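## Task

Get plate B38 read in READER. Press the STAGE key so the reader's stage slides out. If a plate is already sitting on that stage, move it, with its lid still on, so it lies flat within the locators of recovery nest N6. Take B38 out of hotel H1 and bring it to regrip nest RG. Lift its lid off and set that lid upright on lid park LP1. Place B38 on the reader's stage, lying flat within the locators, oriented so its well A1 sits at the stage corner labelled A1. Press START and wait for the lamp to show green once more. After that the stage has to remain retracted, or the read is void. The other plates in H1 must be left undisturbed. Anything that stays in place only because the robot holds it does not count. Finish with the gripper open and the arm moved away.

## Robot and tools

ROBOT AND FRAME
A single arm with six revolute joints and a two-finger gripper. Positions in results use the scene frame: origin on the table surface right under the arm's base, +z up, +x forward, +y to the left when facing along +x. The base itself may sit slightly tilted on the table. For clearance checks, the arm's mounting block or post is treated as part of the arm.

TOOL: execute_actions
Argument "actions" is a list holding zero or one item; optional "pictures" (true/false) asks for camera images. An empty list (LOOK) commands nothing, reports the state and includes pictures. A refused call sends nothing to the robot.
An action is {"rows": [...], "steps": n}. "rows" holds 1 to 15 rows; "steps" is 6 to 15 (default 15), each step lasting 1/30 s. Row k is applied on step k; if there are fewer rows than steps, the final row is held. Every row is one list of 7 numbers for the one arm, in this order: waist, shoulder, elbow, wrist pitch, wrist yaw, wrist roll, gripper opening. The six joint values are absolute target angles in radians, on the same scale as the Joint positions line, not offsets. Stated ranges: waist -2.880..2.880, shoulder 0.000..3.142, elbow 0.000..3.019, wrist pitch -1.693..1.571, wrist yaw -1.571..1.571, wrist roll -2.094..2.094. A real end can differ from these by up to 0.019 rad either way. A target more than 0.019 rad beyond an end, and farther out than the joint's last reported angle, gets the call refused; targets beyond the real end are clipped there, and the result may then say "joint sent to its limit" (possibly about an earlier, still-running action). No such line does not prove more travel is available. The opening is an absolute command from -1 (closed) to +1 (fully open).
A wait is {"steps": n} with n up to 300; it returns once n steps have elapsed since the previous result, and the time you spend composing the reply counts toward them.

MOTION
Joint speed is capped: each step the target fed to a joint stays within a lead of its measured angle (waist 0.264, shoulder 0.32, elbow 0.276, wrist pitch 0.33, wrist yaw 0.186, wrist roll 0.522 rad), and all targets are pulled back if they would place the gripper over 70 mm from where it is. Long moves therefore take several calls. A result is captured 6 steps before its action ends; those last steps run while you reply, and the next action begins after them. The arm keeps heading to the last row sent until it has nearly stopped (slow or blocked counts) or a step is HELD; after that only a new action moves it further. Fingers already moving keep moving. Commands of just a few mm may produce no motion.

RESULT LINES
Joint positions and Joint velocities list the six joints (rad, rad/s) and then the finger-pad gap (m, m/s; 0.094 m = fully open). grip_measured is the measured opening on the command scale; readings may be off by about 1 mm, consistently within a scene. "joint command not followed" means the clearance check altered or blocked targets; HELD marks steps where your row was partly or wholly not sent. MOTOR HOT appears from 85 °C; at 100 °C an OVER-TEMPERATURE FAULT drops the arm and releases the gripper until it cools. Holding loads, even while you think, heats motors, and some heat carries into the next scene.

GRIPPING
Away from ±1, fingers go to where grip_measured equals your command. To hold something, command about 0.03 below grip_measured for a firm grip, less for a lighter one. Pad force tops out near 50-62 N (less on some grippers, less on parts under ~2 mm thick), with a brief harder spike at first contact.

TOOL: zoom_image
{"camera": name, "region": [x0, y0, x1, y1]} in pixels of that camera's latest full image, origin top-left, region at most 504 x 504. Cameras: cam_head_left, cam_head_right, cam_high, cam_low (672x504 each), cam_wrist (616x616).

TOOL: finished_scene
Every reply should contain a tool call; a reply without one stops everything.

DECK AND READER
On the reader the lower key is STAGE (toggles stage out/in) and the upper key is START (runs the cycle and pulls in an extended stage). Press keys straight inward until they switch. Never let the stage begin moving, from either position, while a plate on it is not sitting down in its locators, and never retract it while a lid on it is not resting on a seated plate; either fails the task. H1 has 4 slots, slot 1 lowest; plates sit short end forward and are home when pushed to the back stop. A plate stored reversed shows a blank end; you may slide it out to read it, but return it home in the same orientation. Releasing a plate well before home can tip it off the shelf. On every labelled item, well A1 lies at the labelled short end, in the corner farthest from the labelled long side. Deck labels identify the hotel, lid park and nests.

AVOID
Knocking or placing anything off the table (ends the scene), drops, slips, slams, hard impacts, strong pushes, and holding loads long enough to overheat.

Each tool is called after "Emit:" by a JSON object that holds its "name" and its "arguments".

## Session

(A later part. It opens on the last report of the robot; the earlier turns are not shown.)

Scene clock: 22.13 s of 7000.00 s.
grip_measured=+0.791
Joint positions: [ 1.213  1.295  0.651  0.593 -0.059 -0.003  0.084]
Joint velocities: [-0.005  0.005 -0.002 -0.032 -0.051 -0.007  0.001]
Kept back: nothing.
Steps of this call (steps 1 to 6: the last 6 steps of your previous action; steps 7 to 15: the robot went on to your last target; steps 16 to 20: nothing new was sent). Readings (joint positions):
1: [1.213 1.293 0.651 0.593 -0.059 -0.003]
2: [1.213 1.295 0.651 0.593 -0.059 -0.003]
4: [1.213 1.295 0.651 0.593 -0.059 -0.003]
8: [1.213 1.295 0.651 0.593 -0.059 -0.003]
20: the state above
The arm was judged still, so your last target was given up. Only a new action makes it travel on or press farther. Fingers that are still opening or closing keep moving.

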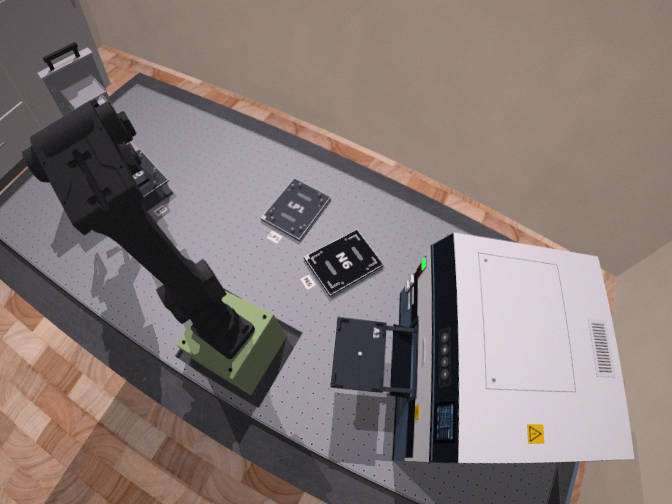

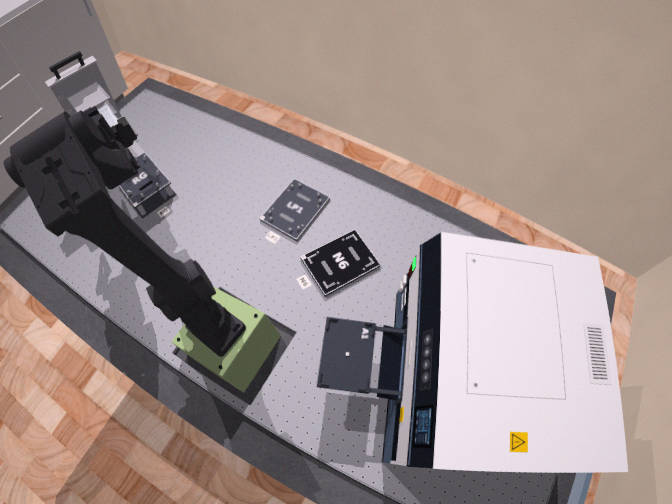

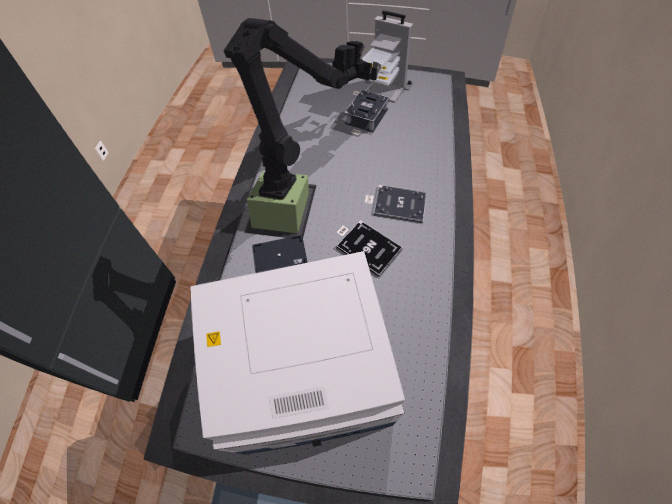

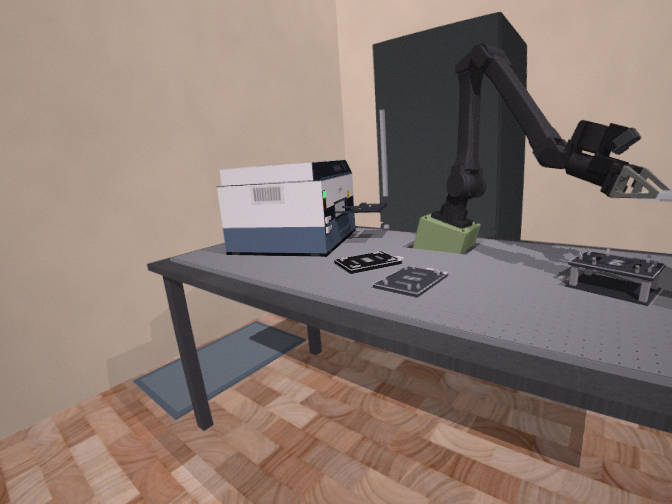

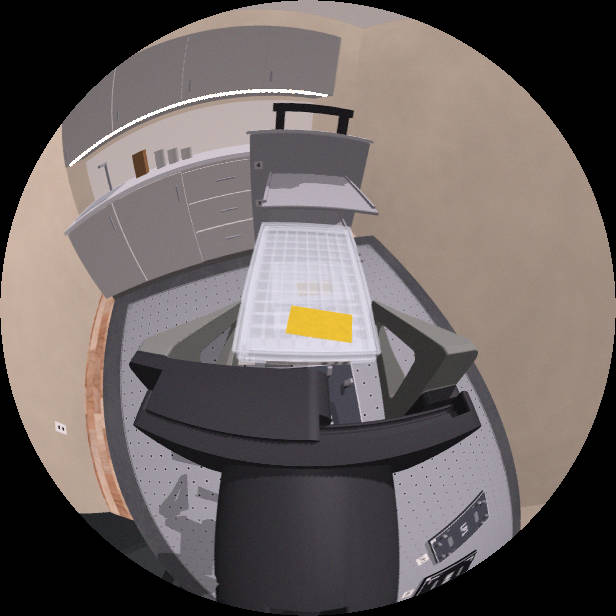

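Emit:
{"name": "execute_actions", "arguments": {"actions": [{"rows":[[1.17,1.09,0.47,0.56,-0.10,0,0.74]],"steps":15}]}}

Emit:
{"name": "execute_actions", "arguments": {"actions": [{"steps":15}]}}

Emit:
{"name": "execute_actions", "arguments": {"actions": [{"rows":[[1.17,1.4,0.43,0.92,-0.10,0,0.74]],"steps":15}]}}

Emit:
{"name": "execute_actions", "arguments": {"actions": [{"steps":10}]}}

Emit:
{"name": "execute_actions", "arguments": {"actions": [{"rows":[[1.17,1.70,0.41,1.24,-0.10,0,0.74]],"steps":15}]}}

Emit:
{"name": "execute_actions", "arguments": {"actions": [{"steps":25}], "pictures": true}}

Scene clock: 23.03 s of 7000.00 s.
grip_measured=+0.791
Joint positions: [ 1.179  1.079  0.455  0.561 -0.096 -0.003  0.084]
Joint velocities: [-0.005 -0.005 -0.007  0.012 -0.007  0.037  0.001]
Steps of this call (steps 1 to 18: nothing new was sent; steps 19 to 27: the first 9 steps of this action). Readings (joint positions):
19: [1.210 1.281 0.633 0.590 -0.076 -0.003]
20: [1.205 1.246 0.592 0.584 -0.089 -0.003]
22: [1.191 1.150 0.499 0.570 -0.095 -0.003]
26: [1.179 1.079 0.454 0.561 -0.096 -0.003]
27: the state above

Scene clock: 23.53 s of 7000.00 s.
grip_measured=+0.791
Joint positions: [ 1.179  1.085  0.455  0.559 -0.096 -0.003  0.084]
Joint velocities: [-0.005  0.024 -0.002 -0.002  0.007  0.051 -0.001]
Kept back: nothing.
Steps of this call (steps 1 to 6: the last 6 steps of your previous action; steps 7 to 15: the robot went on to your last target). Readings (joint positions):
1: [1.179 1.080 0.455 0.560 -0.096 -0.003]
2: [1.179 1.083 0.455 0.559 -0.096 -0.003]
4: [1.179 1.084 0.455 0.559 -0.096 -0.003]
8: [1.179 1.085 0.455 0.559 -0.096 -0.003]
15: the state above
The arm was judged still, so your last target was given up. Only a new action makes it travel on or press farther. Fingers that are still opening or closing keep moving.

Scene clock: 23.83 s of 7000.00 s.
grip_measured=+0.791
Joint positions: [ 1.179  1.454  0.421  0.877 -0.097 -0.003  0.084]
Joint velocities: [-0.015 -0.024 -0.144  0.037 -0.007  0.007 -0.   ]
Steps of this call (steps 1 to 9: the first 9 steps of this action). Readings (joint positions):
1: [1.179 1.111 0.450 0.622 -0.097 -0.003]
2: [1.179 1.168 0.448 0.733 -0.097 -0.003]
4: [1.179 1.310 0.451 0.858 -0.097 -0.003]
8: [1.179 1.453 0.427 0.877 -0.097 -0.003]
9: the state above

Scene clock: 24.17 s of 7000.00 s.
grip_measured=+0.791
Joint positions: [ 1.179  1.416  0.419  0.899 -0.097 -0.003  0.084]
Joint velocities: [ 0.005 -0.005  0.007 -0.022 -0.037 -0.022  0.001]
Kept back: nothing.
Steps of this call (steps 1 to 6: the last 6 steps of your previous action; steps 7 to 10: the robot went on to your last target). Readings (joint positions):
1: [1.179 1.450 0.419 0.880 -0.097 -0.003]
2: [1.179 1.445 0.419 0.884 -0.097 -0.003]
4: [1.179 1.430 0.419 0.893 -0.097 -0.003]
8: [1.179 1.416 0.419 0.899 -0.097 -0.003]
10: the state above

Scene clock: 24.47 s of 7000.00 s.
grip_measured=+0.791
Joint positions: [ 1.18   1.697  0.424  1.246 -0.112  0.022  0.084]
Joint velocities: [-0.005 -0.015  0.002 -0.017 -0.066 -0.037  0.001]
Steps of this call (steps 1 to 9: the first 9 steps of this action). Readings (joint positions):
1: [1.179 1.443 0.416 0.966 -0.097 -0.003]
2: [1.179 1.500 0.418 1.077 -0.097 -0.003]
4: [1.179 1.627 0.424 1.183 -0.097 -0.003]
8: [1.180 1.697 0.424 1.246 -0.112 0.022]
9: the state above

Scene clock: 25.30 s of 7000.00 s.
grip_measured=+0.791
Joint positions: [ 1.18   1.697  0.424  1.246 -0.112  0.022  0.084]
Joint velocities: [-0.005 -0.005 -0.002 -0.017  0.022  0.007 -0.   ]
Kept back: nothing.
Steps of this call (steps 1 to 6: the last 6 steps of your previous action; steps 7 to 15: the robot went on to your last target; steps 16 to 25: nothing new was sent). Readings (joint positions):
1: [1.180 1.697 0.424 1.246 -0.112 0.022]
2: [1.180 1.697 0.424 1.246 -0.112 0.022]
4: [1.180 1.697 0.424 1.246 -0.112 0.022]
8: [1.180 1.697 0.424 1.246 -0.112 0.022]
25: the state above
The arm was judged still, so your last target was given up. Only a new action makes it travel on or press farther. Fingers that are still opening or closing keep moving.

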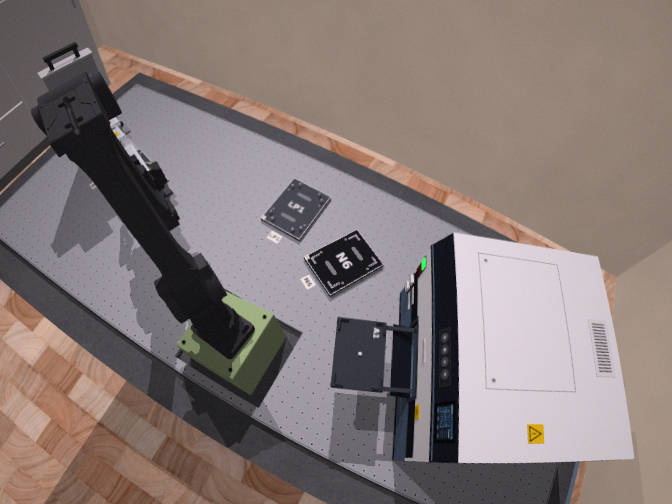

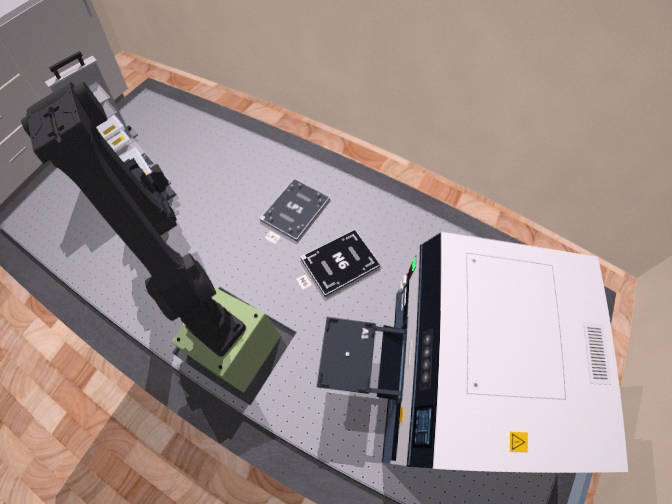

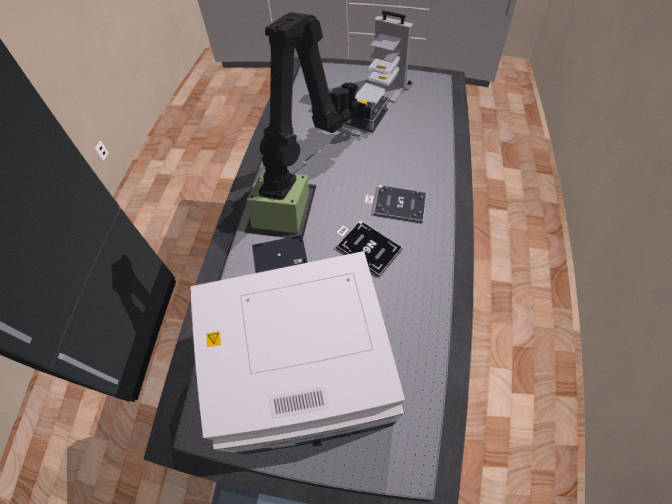

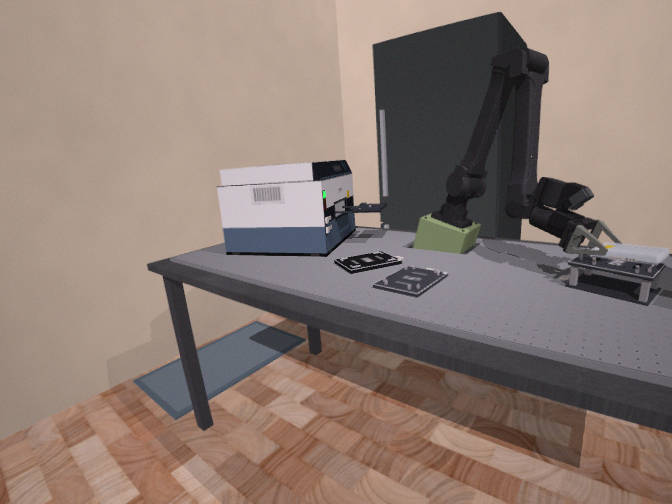

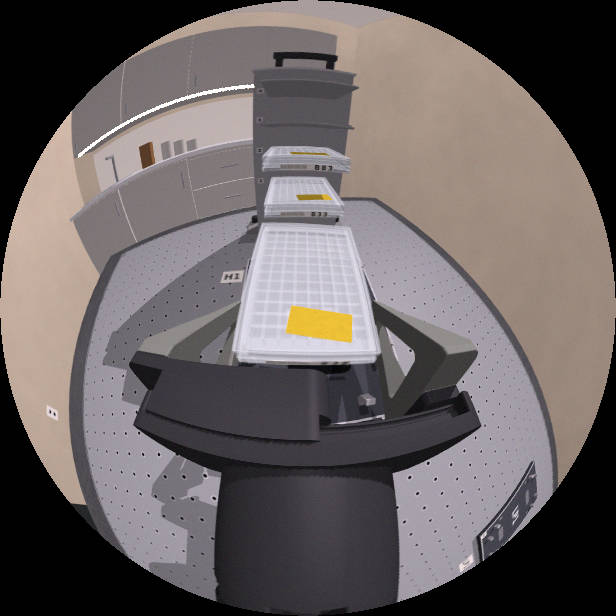

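Emit:
{"name": "execute_actions", "arguments": {"actions": [{"rows":[[1.17,1.6,0.42,1.13,-0.10,0,0.74]],"steps":12}]}}

Emit:
{"name": "execute_actions", "arguments": {"actions": [{"rows":[[1.165,1.43,0.30,1.07,-0.10,0,0.74]],"steps":15}]}}

Emit:
{"name": "execute_actions", "arguments": {"actions": [{"steps":25}], "pictures": true}}

Emit:
{"name": "zoom_image", "arguments": {"camera": "cam_low", "region": [552,210,672,300]}}

Emit:
{"name": "zoom_image", "arguments": {"camera": "cam_high", "region": [310,60,430,150]}}

Scene clock: 25.87 s of 7000.00 s.
grip_measured=+0.791
Joint positions: [ 1.18   1.612  0.422  1.144 -0.105  0.018  0.084]
Joint velocities: [-0.005 -0.142  0.002 -0.071  0.022 -0.022  0.   ]
Steps of this call (steps 1 to 11: nothing new was sent; steps 12 to 17: the first 6 steps of this action). Readings (joint positions):
12: [1.180 1.688 0.424 1.229 -0.112 0.024]
13: [1.180 1.666 0.424 1.196 -0.109 0.023]
15: [1.180 1.630 0.422 1.155 -0.105 0.020]
17: the state above

Scene clock: 26.37 s of 7000.00 s.
grip_measured=+0.791
Joint positions: [ 1.179  1.424  0.293  1.076 -0.103  0.015  0.084]
Joint velocities: [-0.005  0.015  0.002 -0.056  0.007 -0.007 -0.   ]
Steps of this call (steps 1 to 6: the last 6 steps of your previous action; steps 7 to 15: the first 9 steps of this action). Readings (joint positions):
7: [1.180 1.596 0.411 1.120 -0.104 0.015]
8: [1.179 1.564 0.385 1.099 -0.103 0.015]
10: [1.179 1.485 0.321 1.080 -0.103 0.015]
14: [1.179 1.424 0.292 1.076 -0.103 0.015]
15: the state above

Scene clock: 27.20 s of 7000.00 s.
grip_measured=+0.791
Joint positions: [ 1.179  1.425  0.293  1.073 -0.103  0.015  0.084]
Joint velocities: [-0.005 -0.005 -0.007 -0.002 -0.037  0.007 -0.001]
Kept back: nothing.
Steps of this call (steps 1 to 6: the last 6 steps of your previous action; steps 7 to 15: the robot went on to your last target; steps 16 to 25: nothing new was sent). Readings (joint positions):
1: [1.179 1.425 0.293 1.074 -0.103 0.015]
2: [1.179 1.425 0.293 1.073 -0.103 0.015]
4: [1.179 1.425 0.293 1.073 -0.103 0.015]
8: [1.179 1.425 0.293 1.073 -0.103 0.015]
25: the state above
The arm was judged still, so your last target was given up. Only a new action makes it travel on or press farther. Fingers that are still opening or closing keep moving.

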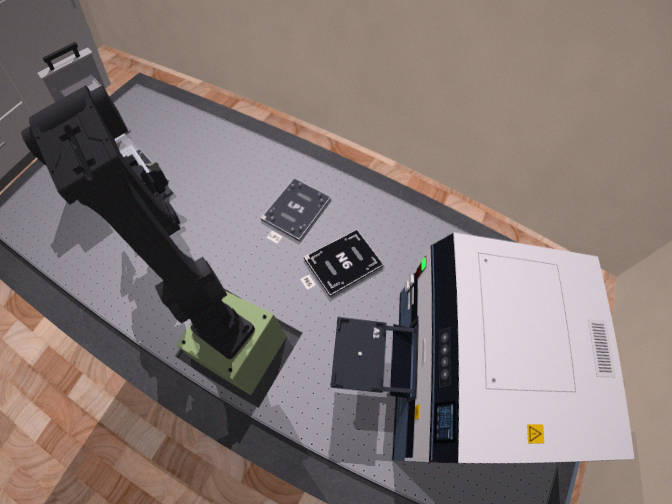

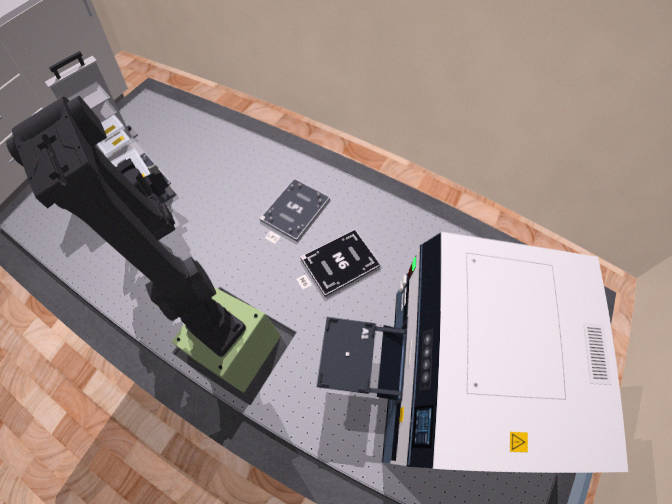

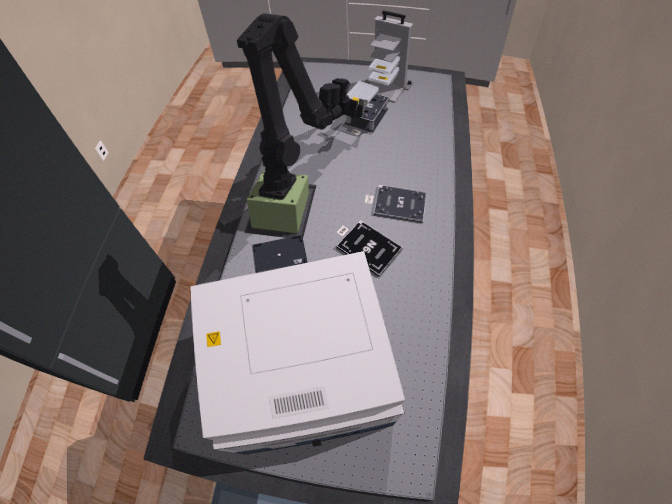

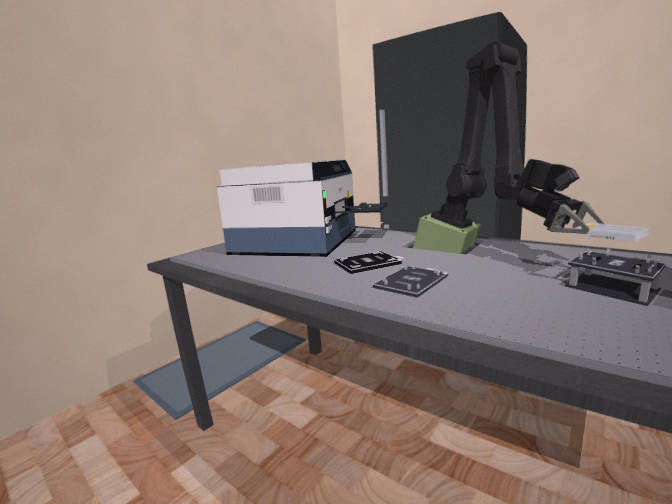

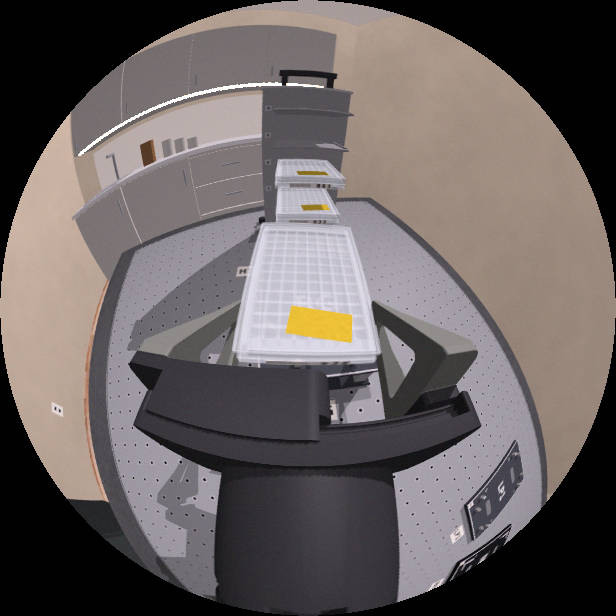

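Region (552, 210, 672, 300) of cam_low's 672x504 image, scaled by 4.200, with more detail than that image has; it fills the top 378 rows of this view, and the rest is white.

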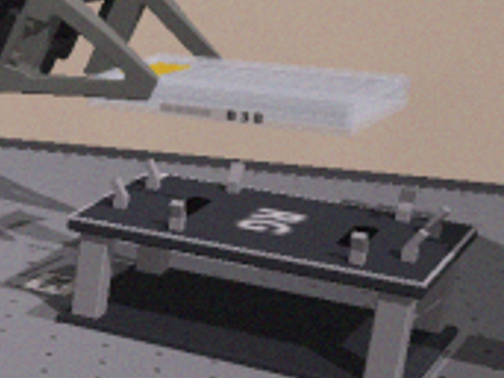

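Region (310, 60, 430, 150) of cam_high's 672x504 image, scaled by 4.200, with more detail than that image has; it fills the top 378 rows of this view, and the rest is white.

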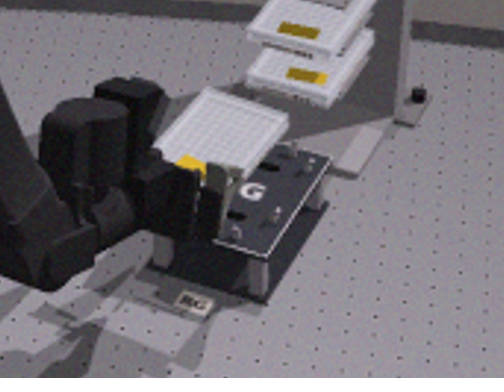

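Emit:
{"name": "execute_actions", "arguments": {"actions": [{"rows":[[0.93,1.43,0.30,1.07,-0.45,0,0.74]],"steps":15}]}}

Emit:
{"name": "execute_actions", "arguments": {"actions": [{"steps":25}], "pictures": true}}

Emit:
{"name": "zoom_image", "arguments": {"camera": "cam_low", "region": [552,210,672,300]}}

Emit:
{"name": "zoom_image", "arguments": {"camera": "cam_high", "region": [310,60,430,150]}}

Scene clock: 27.90 s of 7000.00 s.
grip_measured=+0.791
Joint positions: [ 0.912  1.425  0.293  1.073 -0.444  0.013  0.084]
Joint velocities: [ 0.063  0.005 -0.012  0.002 -0.154  0.007  0.001]
Steps of this call (steps 1 to 12: nothing new was sent; steps 13 to 21: the first 9 steps of this action). Readings (joint positions):
13: [1.154 1.425 0.293 1.073 -0.200 0.014]
14: [1.101 1.425 0.293 1.073 -0.310 0.013]
16: [0.985 1.425 0.293 1.073 -0.423 0.013]
20: [0.910 1.425 0.293 1.073 -0.441 0.013]
21: the state above

Scene clock: 28.73 s of 7000.00 s.
grip_measured=+0.791
Joint positions: [ 0.919  1.425  0.293  1.073 -0.447  0.013  0.084]
Joint velocities: [-0.005  0.005  0.002  0.007 -0.007  0.037  0.001]
Kept back: nothing.
Steps of this call (steps 1 to 6: the last 6 steps of your previous action; steps 7 to 15: the robot went on to your last target; steps 16 to 25: nothing new was sent). Readings (joint positions):
1: [0.914 1.425 0.293 1.073 -0.446 0.013]
2: [0.916 1.425 0.293 1.073 -0.446 0.013]
4: [0.919 1.425 0.293 1.073 -0.447 0.013]
8: [0.919 1.425 0.293 1.073 -0.447 0.013]
25: the state above
The arm was judged still, so your last target was given up. Only a new action makes it travel on or press farther. Fingers that are still opening or closing keep moving.

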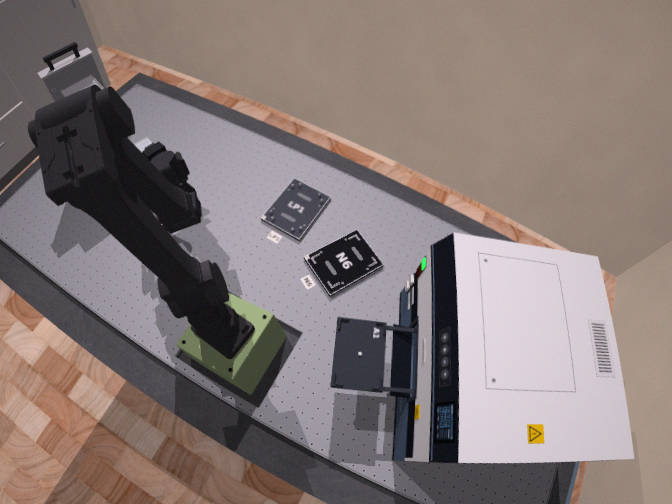

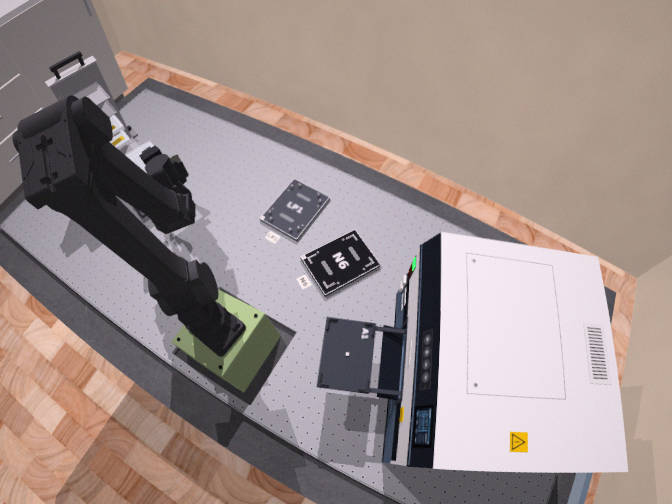

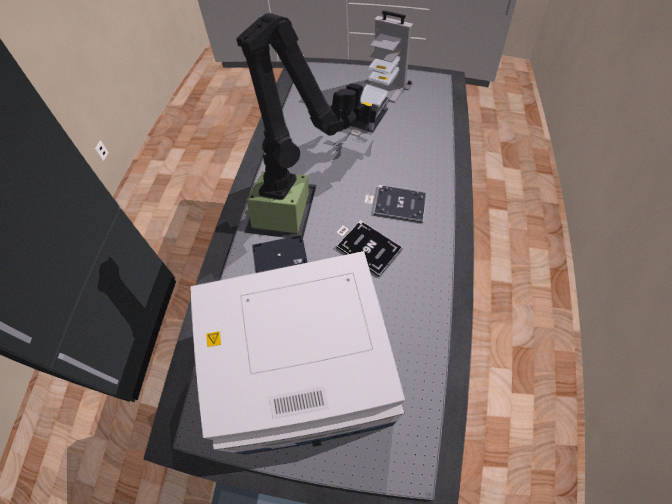

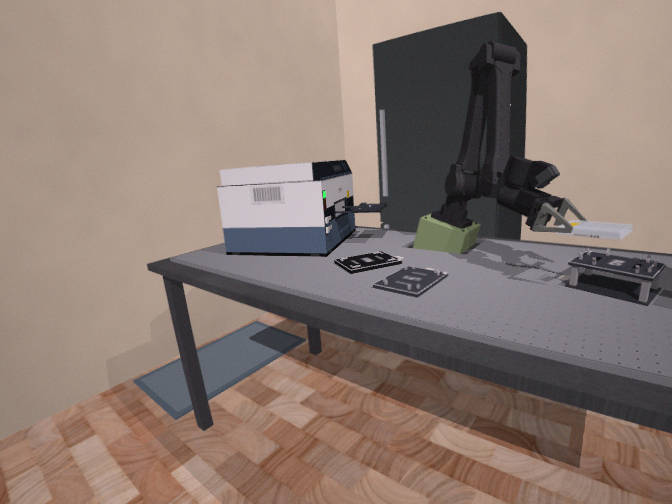

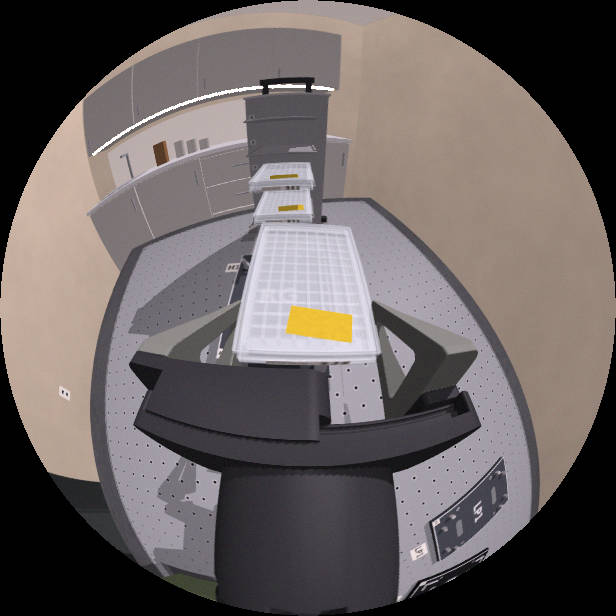

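Region (552, 210, 672, 300) of cam_low's 672x504 image, scaled by 4.200, with more detail than that image has; it fills the top 378 rows of this view, and the rest is white.

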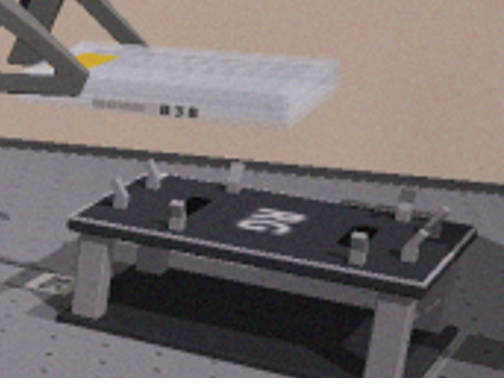

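Region (310, 60, 430, 150) of cam_high's 672x504 image, scaled by 4.200, with more detail than that image has; it fills the top 378 rows of this view, and the rest is white.

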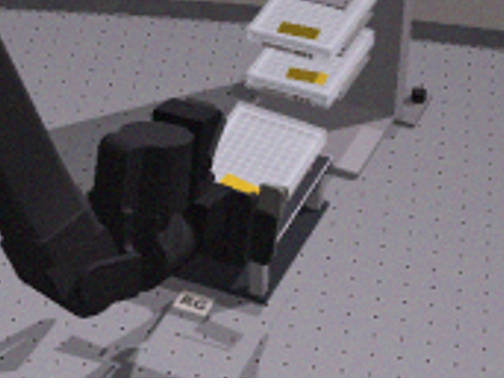

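Emit:
{"name": "execute_actions", "arguments": {"actions": [{"rows":[[1.03,1.57,0.37,1.16,-0.33,-0.05,0.74]],"steps":15}]}}

Emit:
{"name": "execute_actions", "arguments": {"actions": [{"steps":25}], "pictures": true}}

Emit:
{"name": "zoom_image", "arguments": {"camera": "cam_low", "region": [552,210,672,300]}}

Emit:
{"name": "zoom_image", "arguments": {"camera": "cam_high", "region": [310,60,430,150]}}

Scene clock: 29.33 s of 7000.00 s.
grip_measured=+0.791
Joint positions: [ 1.033  1.587  0.354  1.133 -0.335 -0.029  0.084]
Joint velocities: [ 0.005 -0.015  0.002  0.076  0.051 -0.11   0.   ]
Steps of this call (steps 1 to 9: nothing new was sent; steps 10 to 18: the first 9 steps of this action). Readings (joint positions):
10: [0.931 1.437 0.295 1.089 -0.390 0.005]
11: [0.952 1.467 0.305 1.113 -0.350 -0.003]
13: [0.999 1.535 0.336 1.132 -0.337 -0.015]
17: [1.033 1.588 0.354 1.132 -0.337 -0.027]
18: the state above

Scene clock: 30.17 s of 7000.00 s.
grip_measured=+0.791
Joint positions: [ 1.033  1.587  0.354  1.137 -0.334 -0.035  0.084]
Joint velocities: [ 0.005 -0.024 -0.007 -0.012  0.007  0.051  0.   ]
Kept back: nothing.
Steps of this call (steps 1 to 6: the last 6 steps of your previous action; steps 7 to 15: the robot went on to your last target; steps 16 to 25: nothing new was sent). Readings (joint positions):
1: [1.033 1.587 0.354 1.135 -0.334 -0.030]
2: [1.033 1.587 0.354 1.137 -0.334 -0.031]
4: [1.033 1.587 0.354 1.137 -0.334 -0.032]
8: [1.033 1.587 0.354 1.137 -0.334 -0.034]
25: the state above
The arm was judged still, so your last target was given up. Only a new action makes it travel on or press farther. Fingers that are still opening or closing keep moving.

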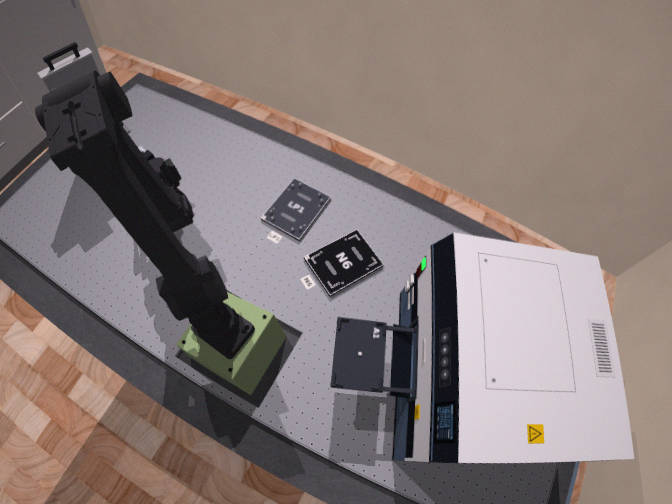

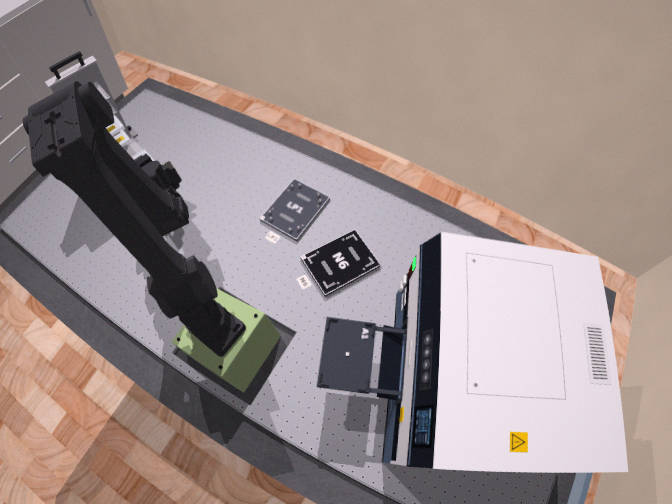

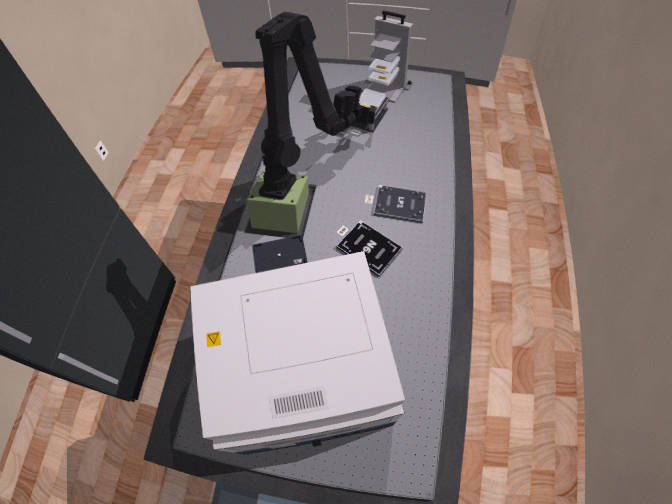

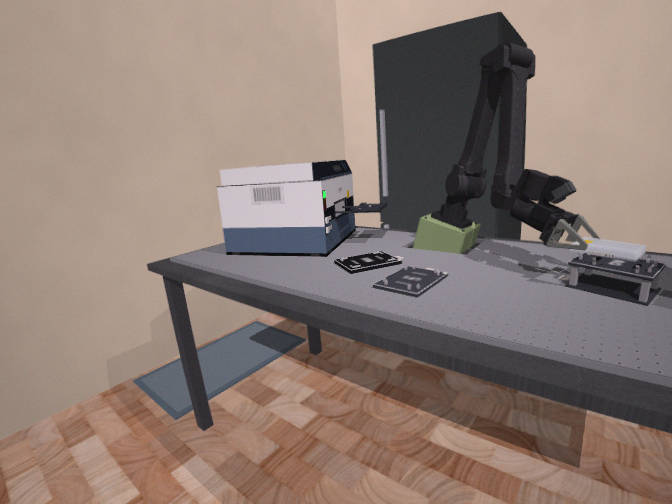

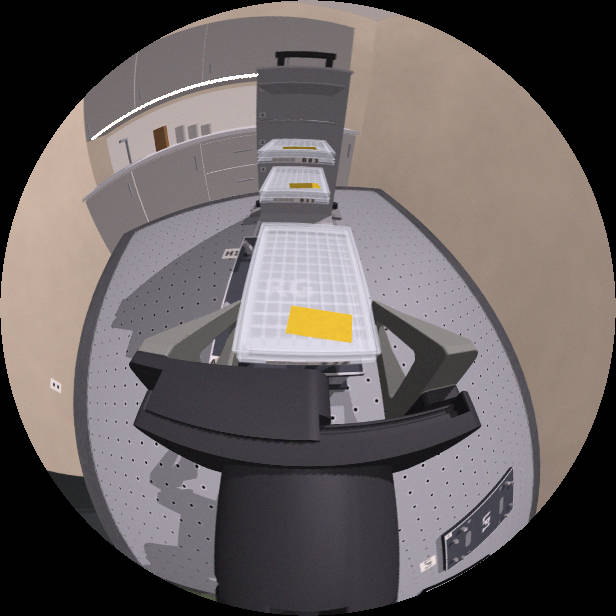

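Region (552, 210, 672, 300) of cam_low's 672x504 image, scaled by 4.200, with more detail than that image has; it fills the top 378 rows of this view, and the rest is white.

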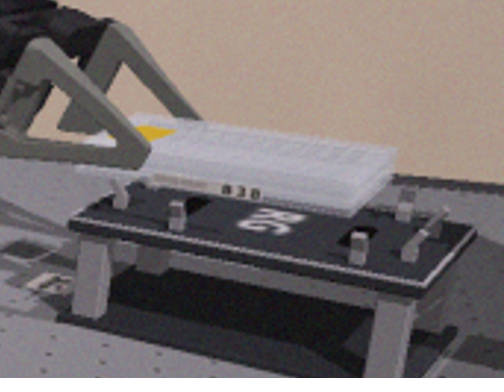

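Region (310, 60, 430, 150) of cam_high's 672x504 image, scaled by 4.200, with more detail than that image has; it fills the top 378 rows of this view, and the rest is white.

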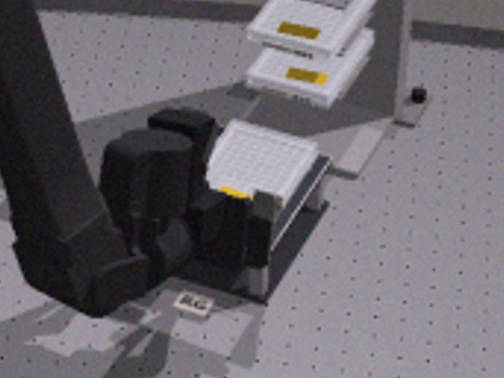

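Emit:
{"name": "execute_actions", "arguments": {"actions": [{"rows":[[1.08,1.59,0.41,1.17,-0.31,-0.05,0.74]],"steps":15}]}}

Emit:
{"name": "execute_actions", "arguments": {"actions": [{"steps":15}], "pictures": true}}

Emit:
{"name": "zoom_image", "arguments": {"camera": "cam_low", "region": [552,210,672,300]}}

Scene clock: 30.67 s of 7000.00 s.
grip_measured=+0.791
Joint positions: [ 1.073  1.588  0.389  1.148 -0.314 -0.036  0.084]
Joint velocities: [-0.005 -0.005  0.012  0.002 -0.037  0.007 -0.001]
Steps of this call (steps 1 to 6: nothing new was sent; steps 7 to 15: the first 9 steps of this action). Readings (joint positions):
7: [1.036 1.587 0.356 1.139 -0.323 -0.035]
8: [1.043 1.588 0.361 1.140 -0.316 -0.035]
10: [1.060 1.588 0.374 1.144 -0.315 -0.036]
14: [1.073 1.588 0.389 1.148 -0.315 -0.036]
15: the state above

Scene clock: 31.17 s of 7000.00 s.
grip_measured=+0.791
Joint positions: [ 1.073  1.588  0.389  1.148 -0.314 -0.036  0.084]
Joint velocities: [ 0.005 -0.005 -0.012 -0.017  0.051 -0.051  0.   ]
Kept back: nothing.
Steps of this call (steps 1 to 6: the last 6 steps of your previous action; steps 7 to 15: the robot went on to your last target). Readings (joint positions):
1: [1.073 1.588 0.389 1.148 -0.314 -0.036]
2: [1.073 1.588 0.389 1.148 -0.314 -0.036]
4: [1.073 1.588 0.389 1.148 -0.314 -0.036]
8: [1.073 1.588 0.389 1.148 -0.314 -0.036]
15: the state above
The arm was judged still, so your last target was given up. Only a new action makes it travel on or press farther. Fingers that are still opening or closing keep moving.

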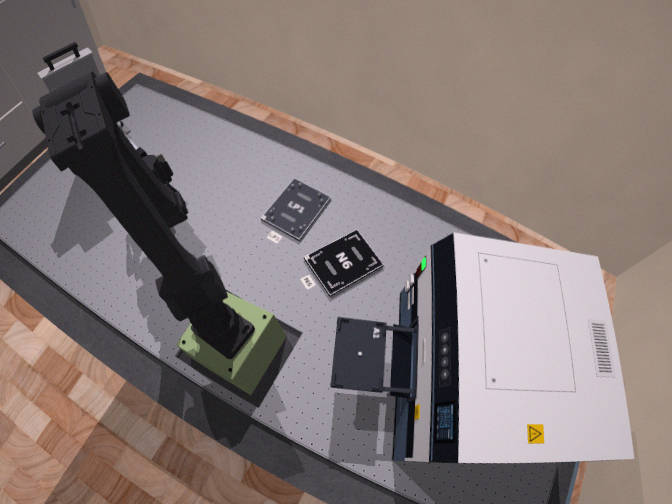

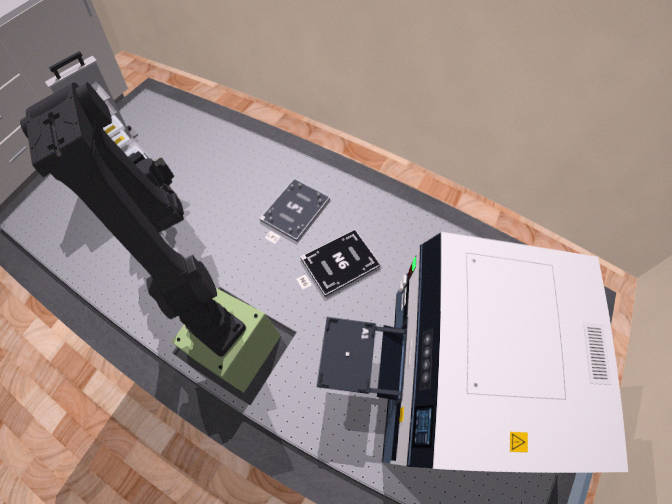

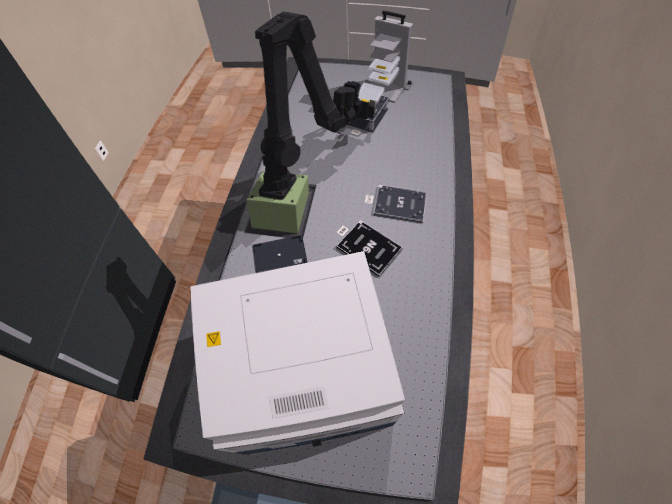

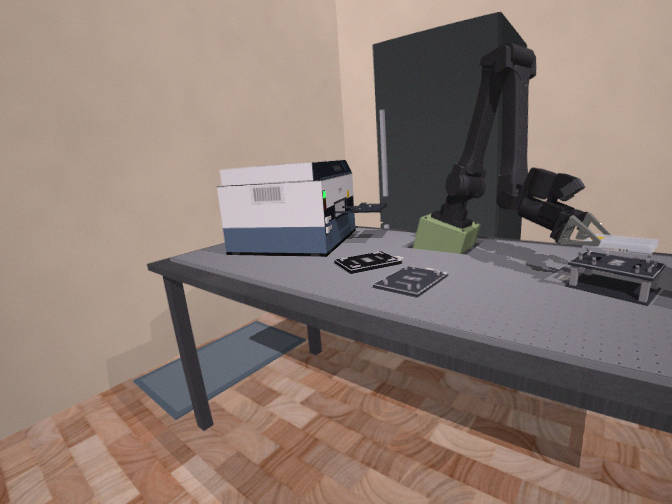

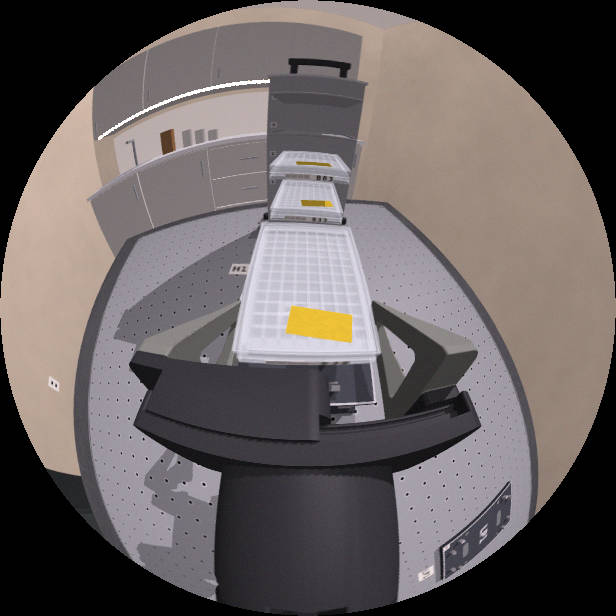

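Region (552, 210, 672, 300) of cam_low's 672x504 image, scaled by 4.200, with more detail than that image has; it fills the top 378 rows of this view, and the rest is white.

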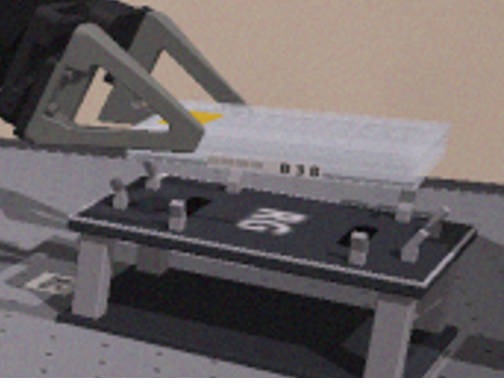

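Emit:
{"name": "execute_actions", "arguments": {"actions": [{"rows":[[1.073,1.6,0.35,1.2,-0.314,-0.04,0.74]],"steps":15}]}}

Emit:
{"name": "execute_actions", "arguments": {"actions": [{"steps":15}], "pictures": true}}

Scene clock: 32.20 s of 7000.00 s.
grip_measured=+0.791
Joint positions: [ 1.073  1.594  0.352  1.176 -0.314 -0.036  0.084]
Joint velocities: [-0.005 -0.015 -0.022  0.042 -0.051  0.022  0.   ]
Steps of this call (steps 1 to 22: nothing new was sent; steps 23 to 31: the first 9 steps of this action). Readings (joint positions):
23: [1.073 1.588 0.385 1.155 -0.314 -0.036]
24: [1.073 1.588 0.378 1.165 -0.314 -0.036]
26: [1.073 1.589 0.361 1.174 -0.314 -0.036]
30: [1.073 1.594 0.352 1.175 -0.314 -0.036]
31: the state above

Scene clock: 32.70 s of 7000.00 s.
grip_measured=+0.791
Joint positions: [ 1.073  1.594  0.352  1.177 -0.314 -0.036  0.084]
Joint velocities: [-0.005 -0.015 -0.007  0.012 -0.007  0.037 -0.001]
Kept back: nothing.
Steps of this call (steps 1 to 6: the last 6 steps of your previous action; steps 7 to 15: the robot went on to your last target). Readings (joint positions):
1: [1.073 1.594 0.352 1.176 -0.314 -0.036]
2: [1.073 1.594 0.352 1.176 -0.314 -0.036]
4: [1.073 1.594 0.352 1.177 -0.314 -0.036]
8: [1.073 1.594 0.352 1.177 -0.314 -0.036]
15: the state above
The arm was judged still, so your last target was given up. Only a new action makes it travel on or press farther. Fingers that are still opening or closing keep moving.

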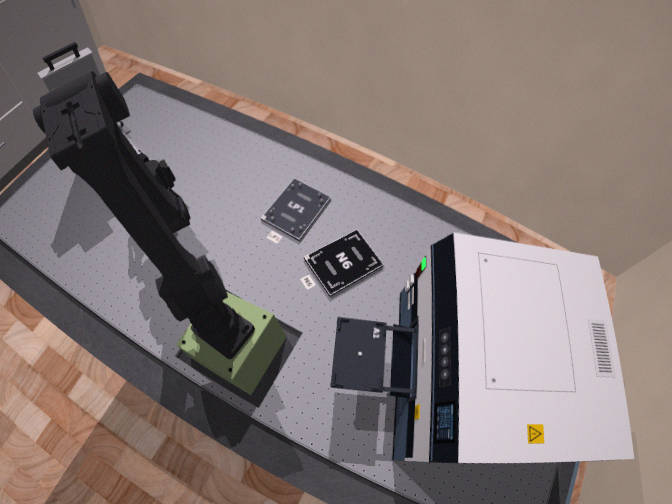

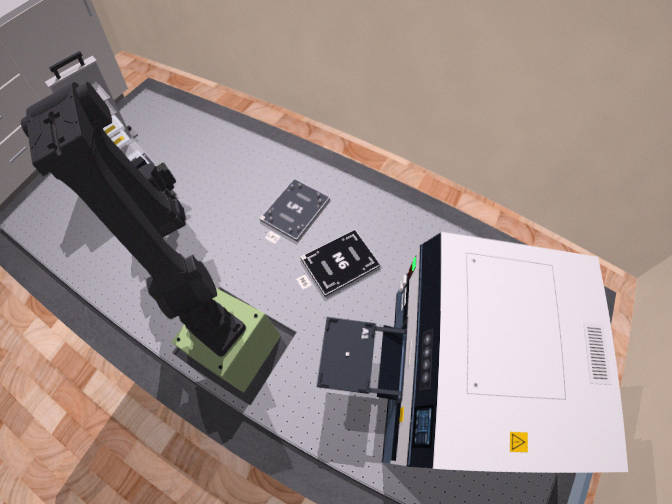

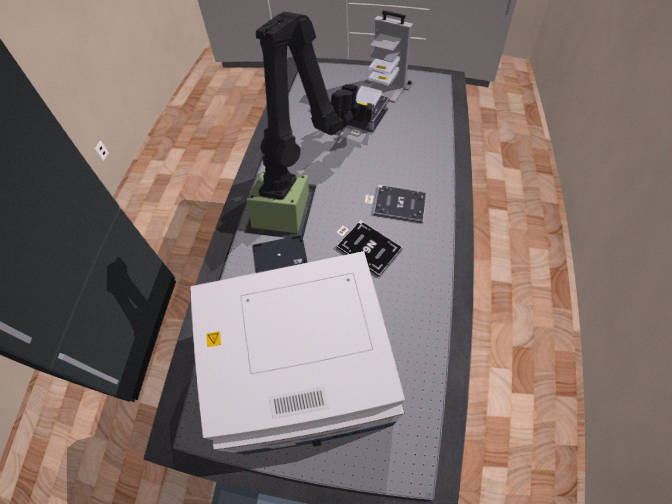

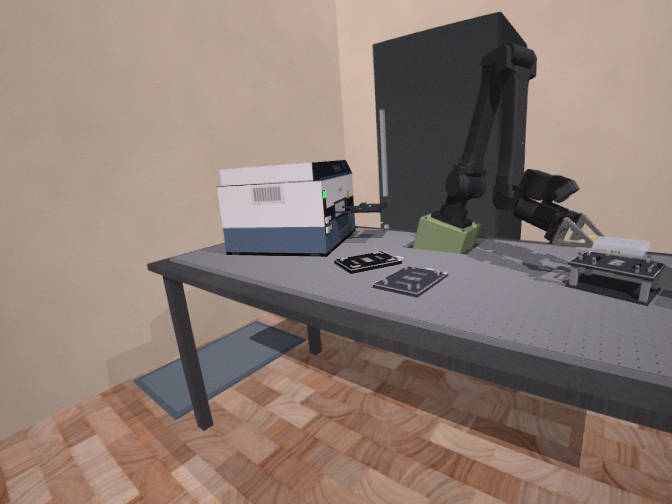

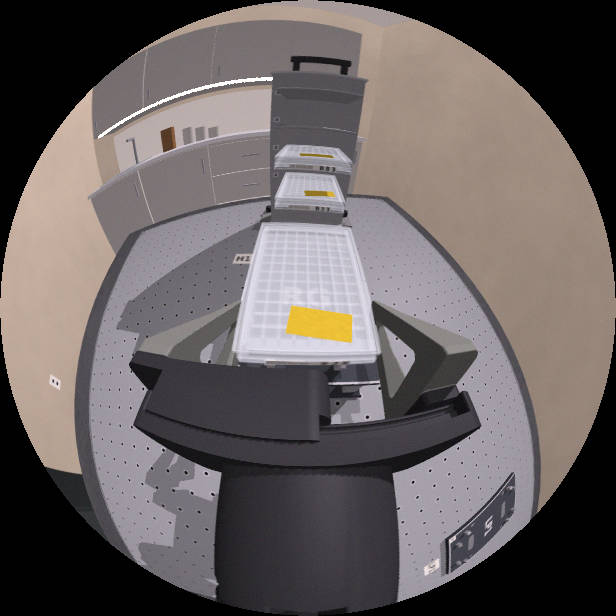

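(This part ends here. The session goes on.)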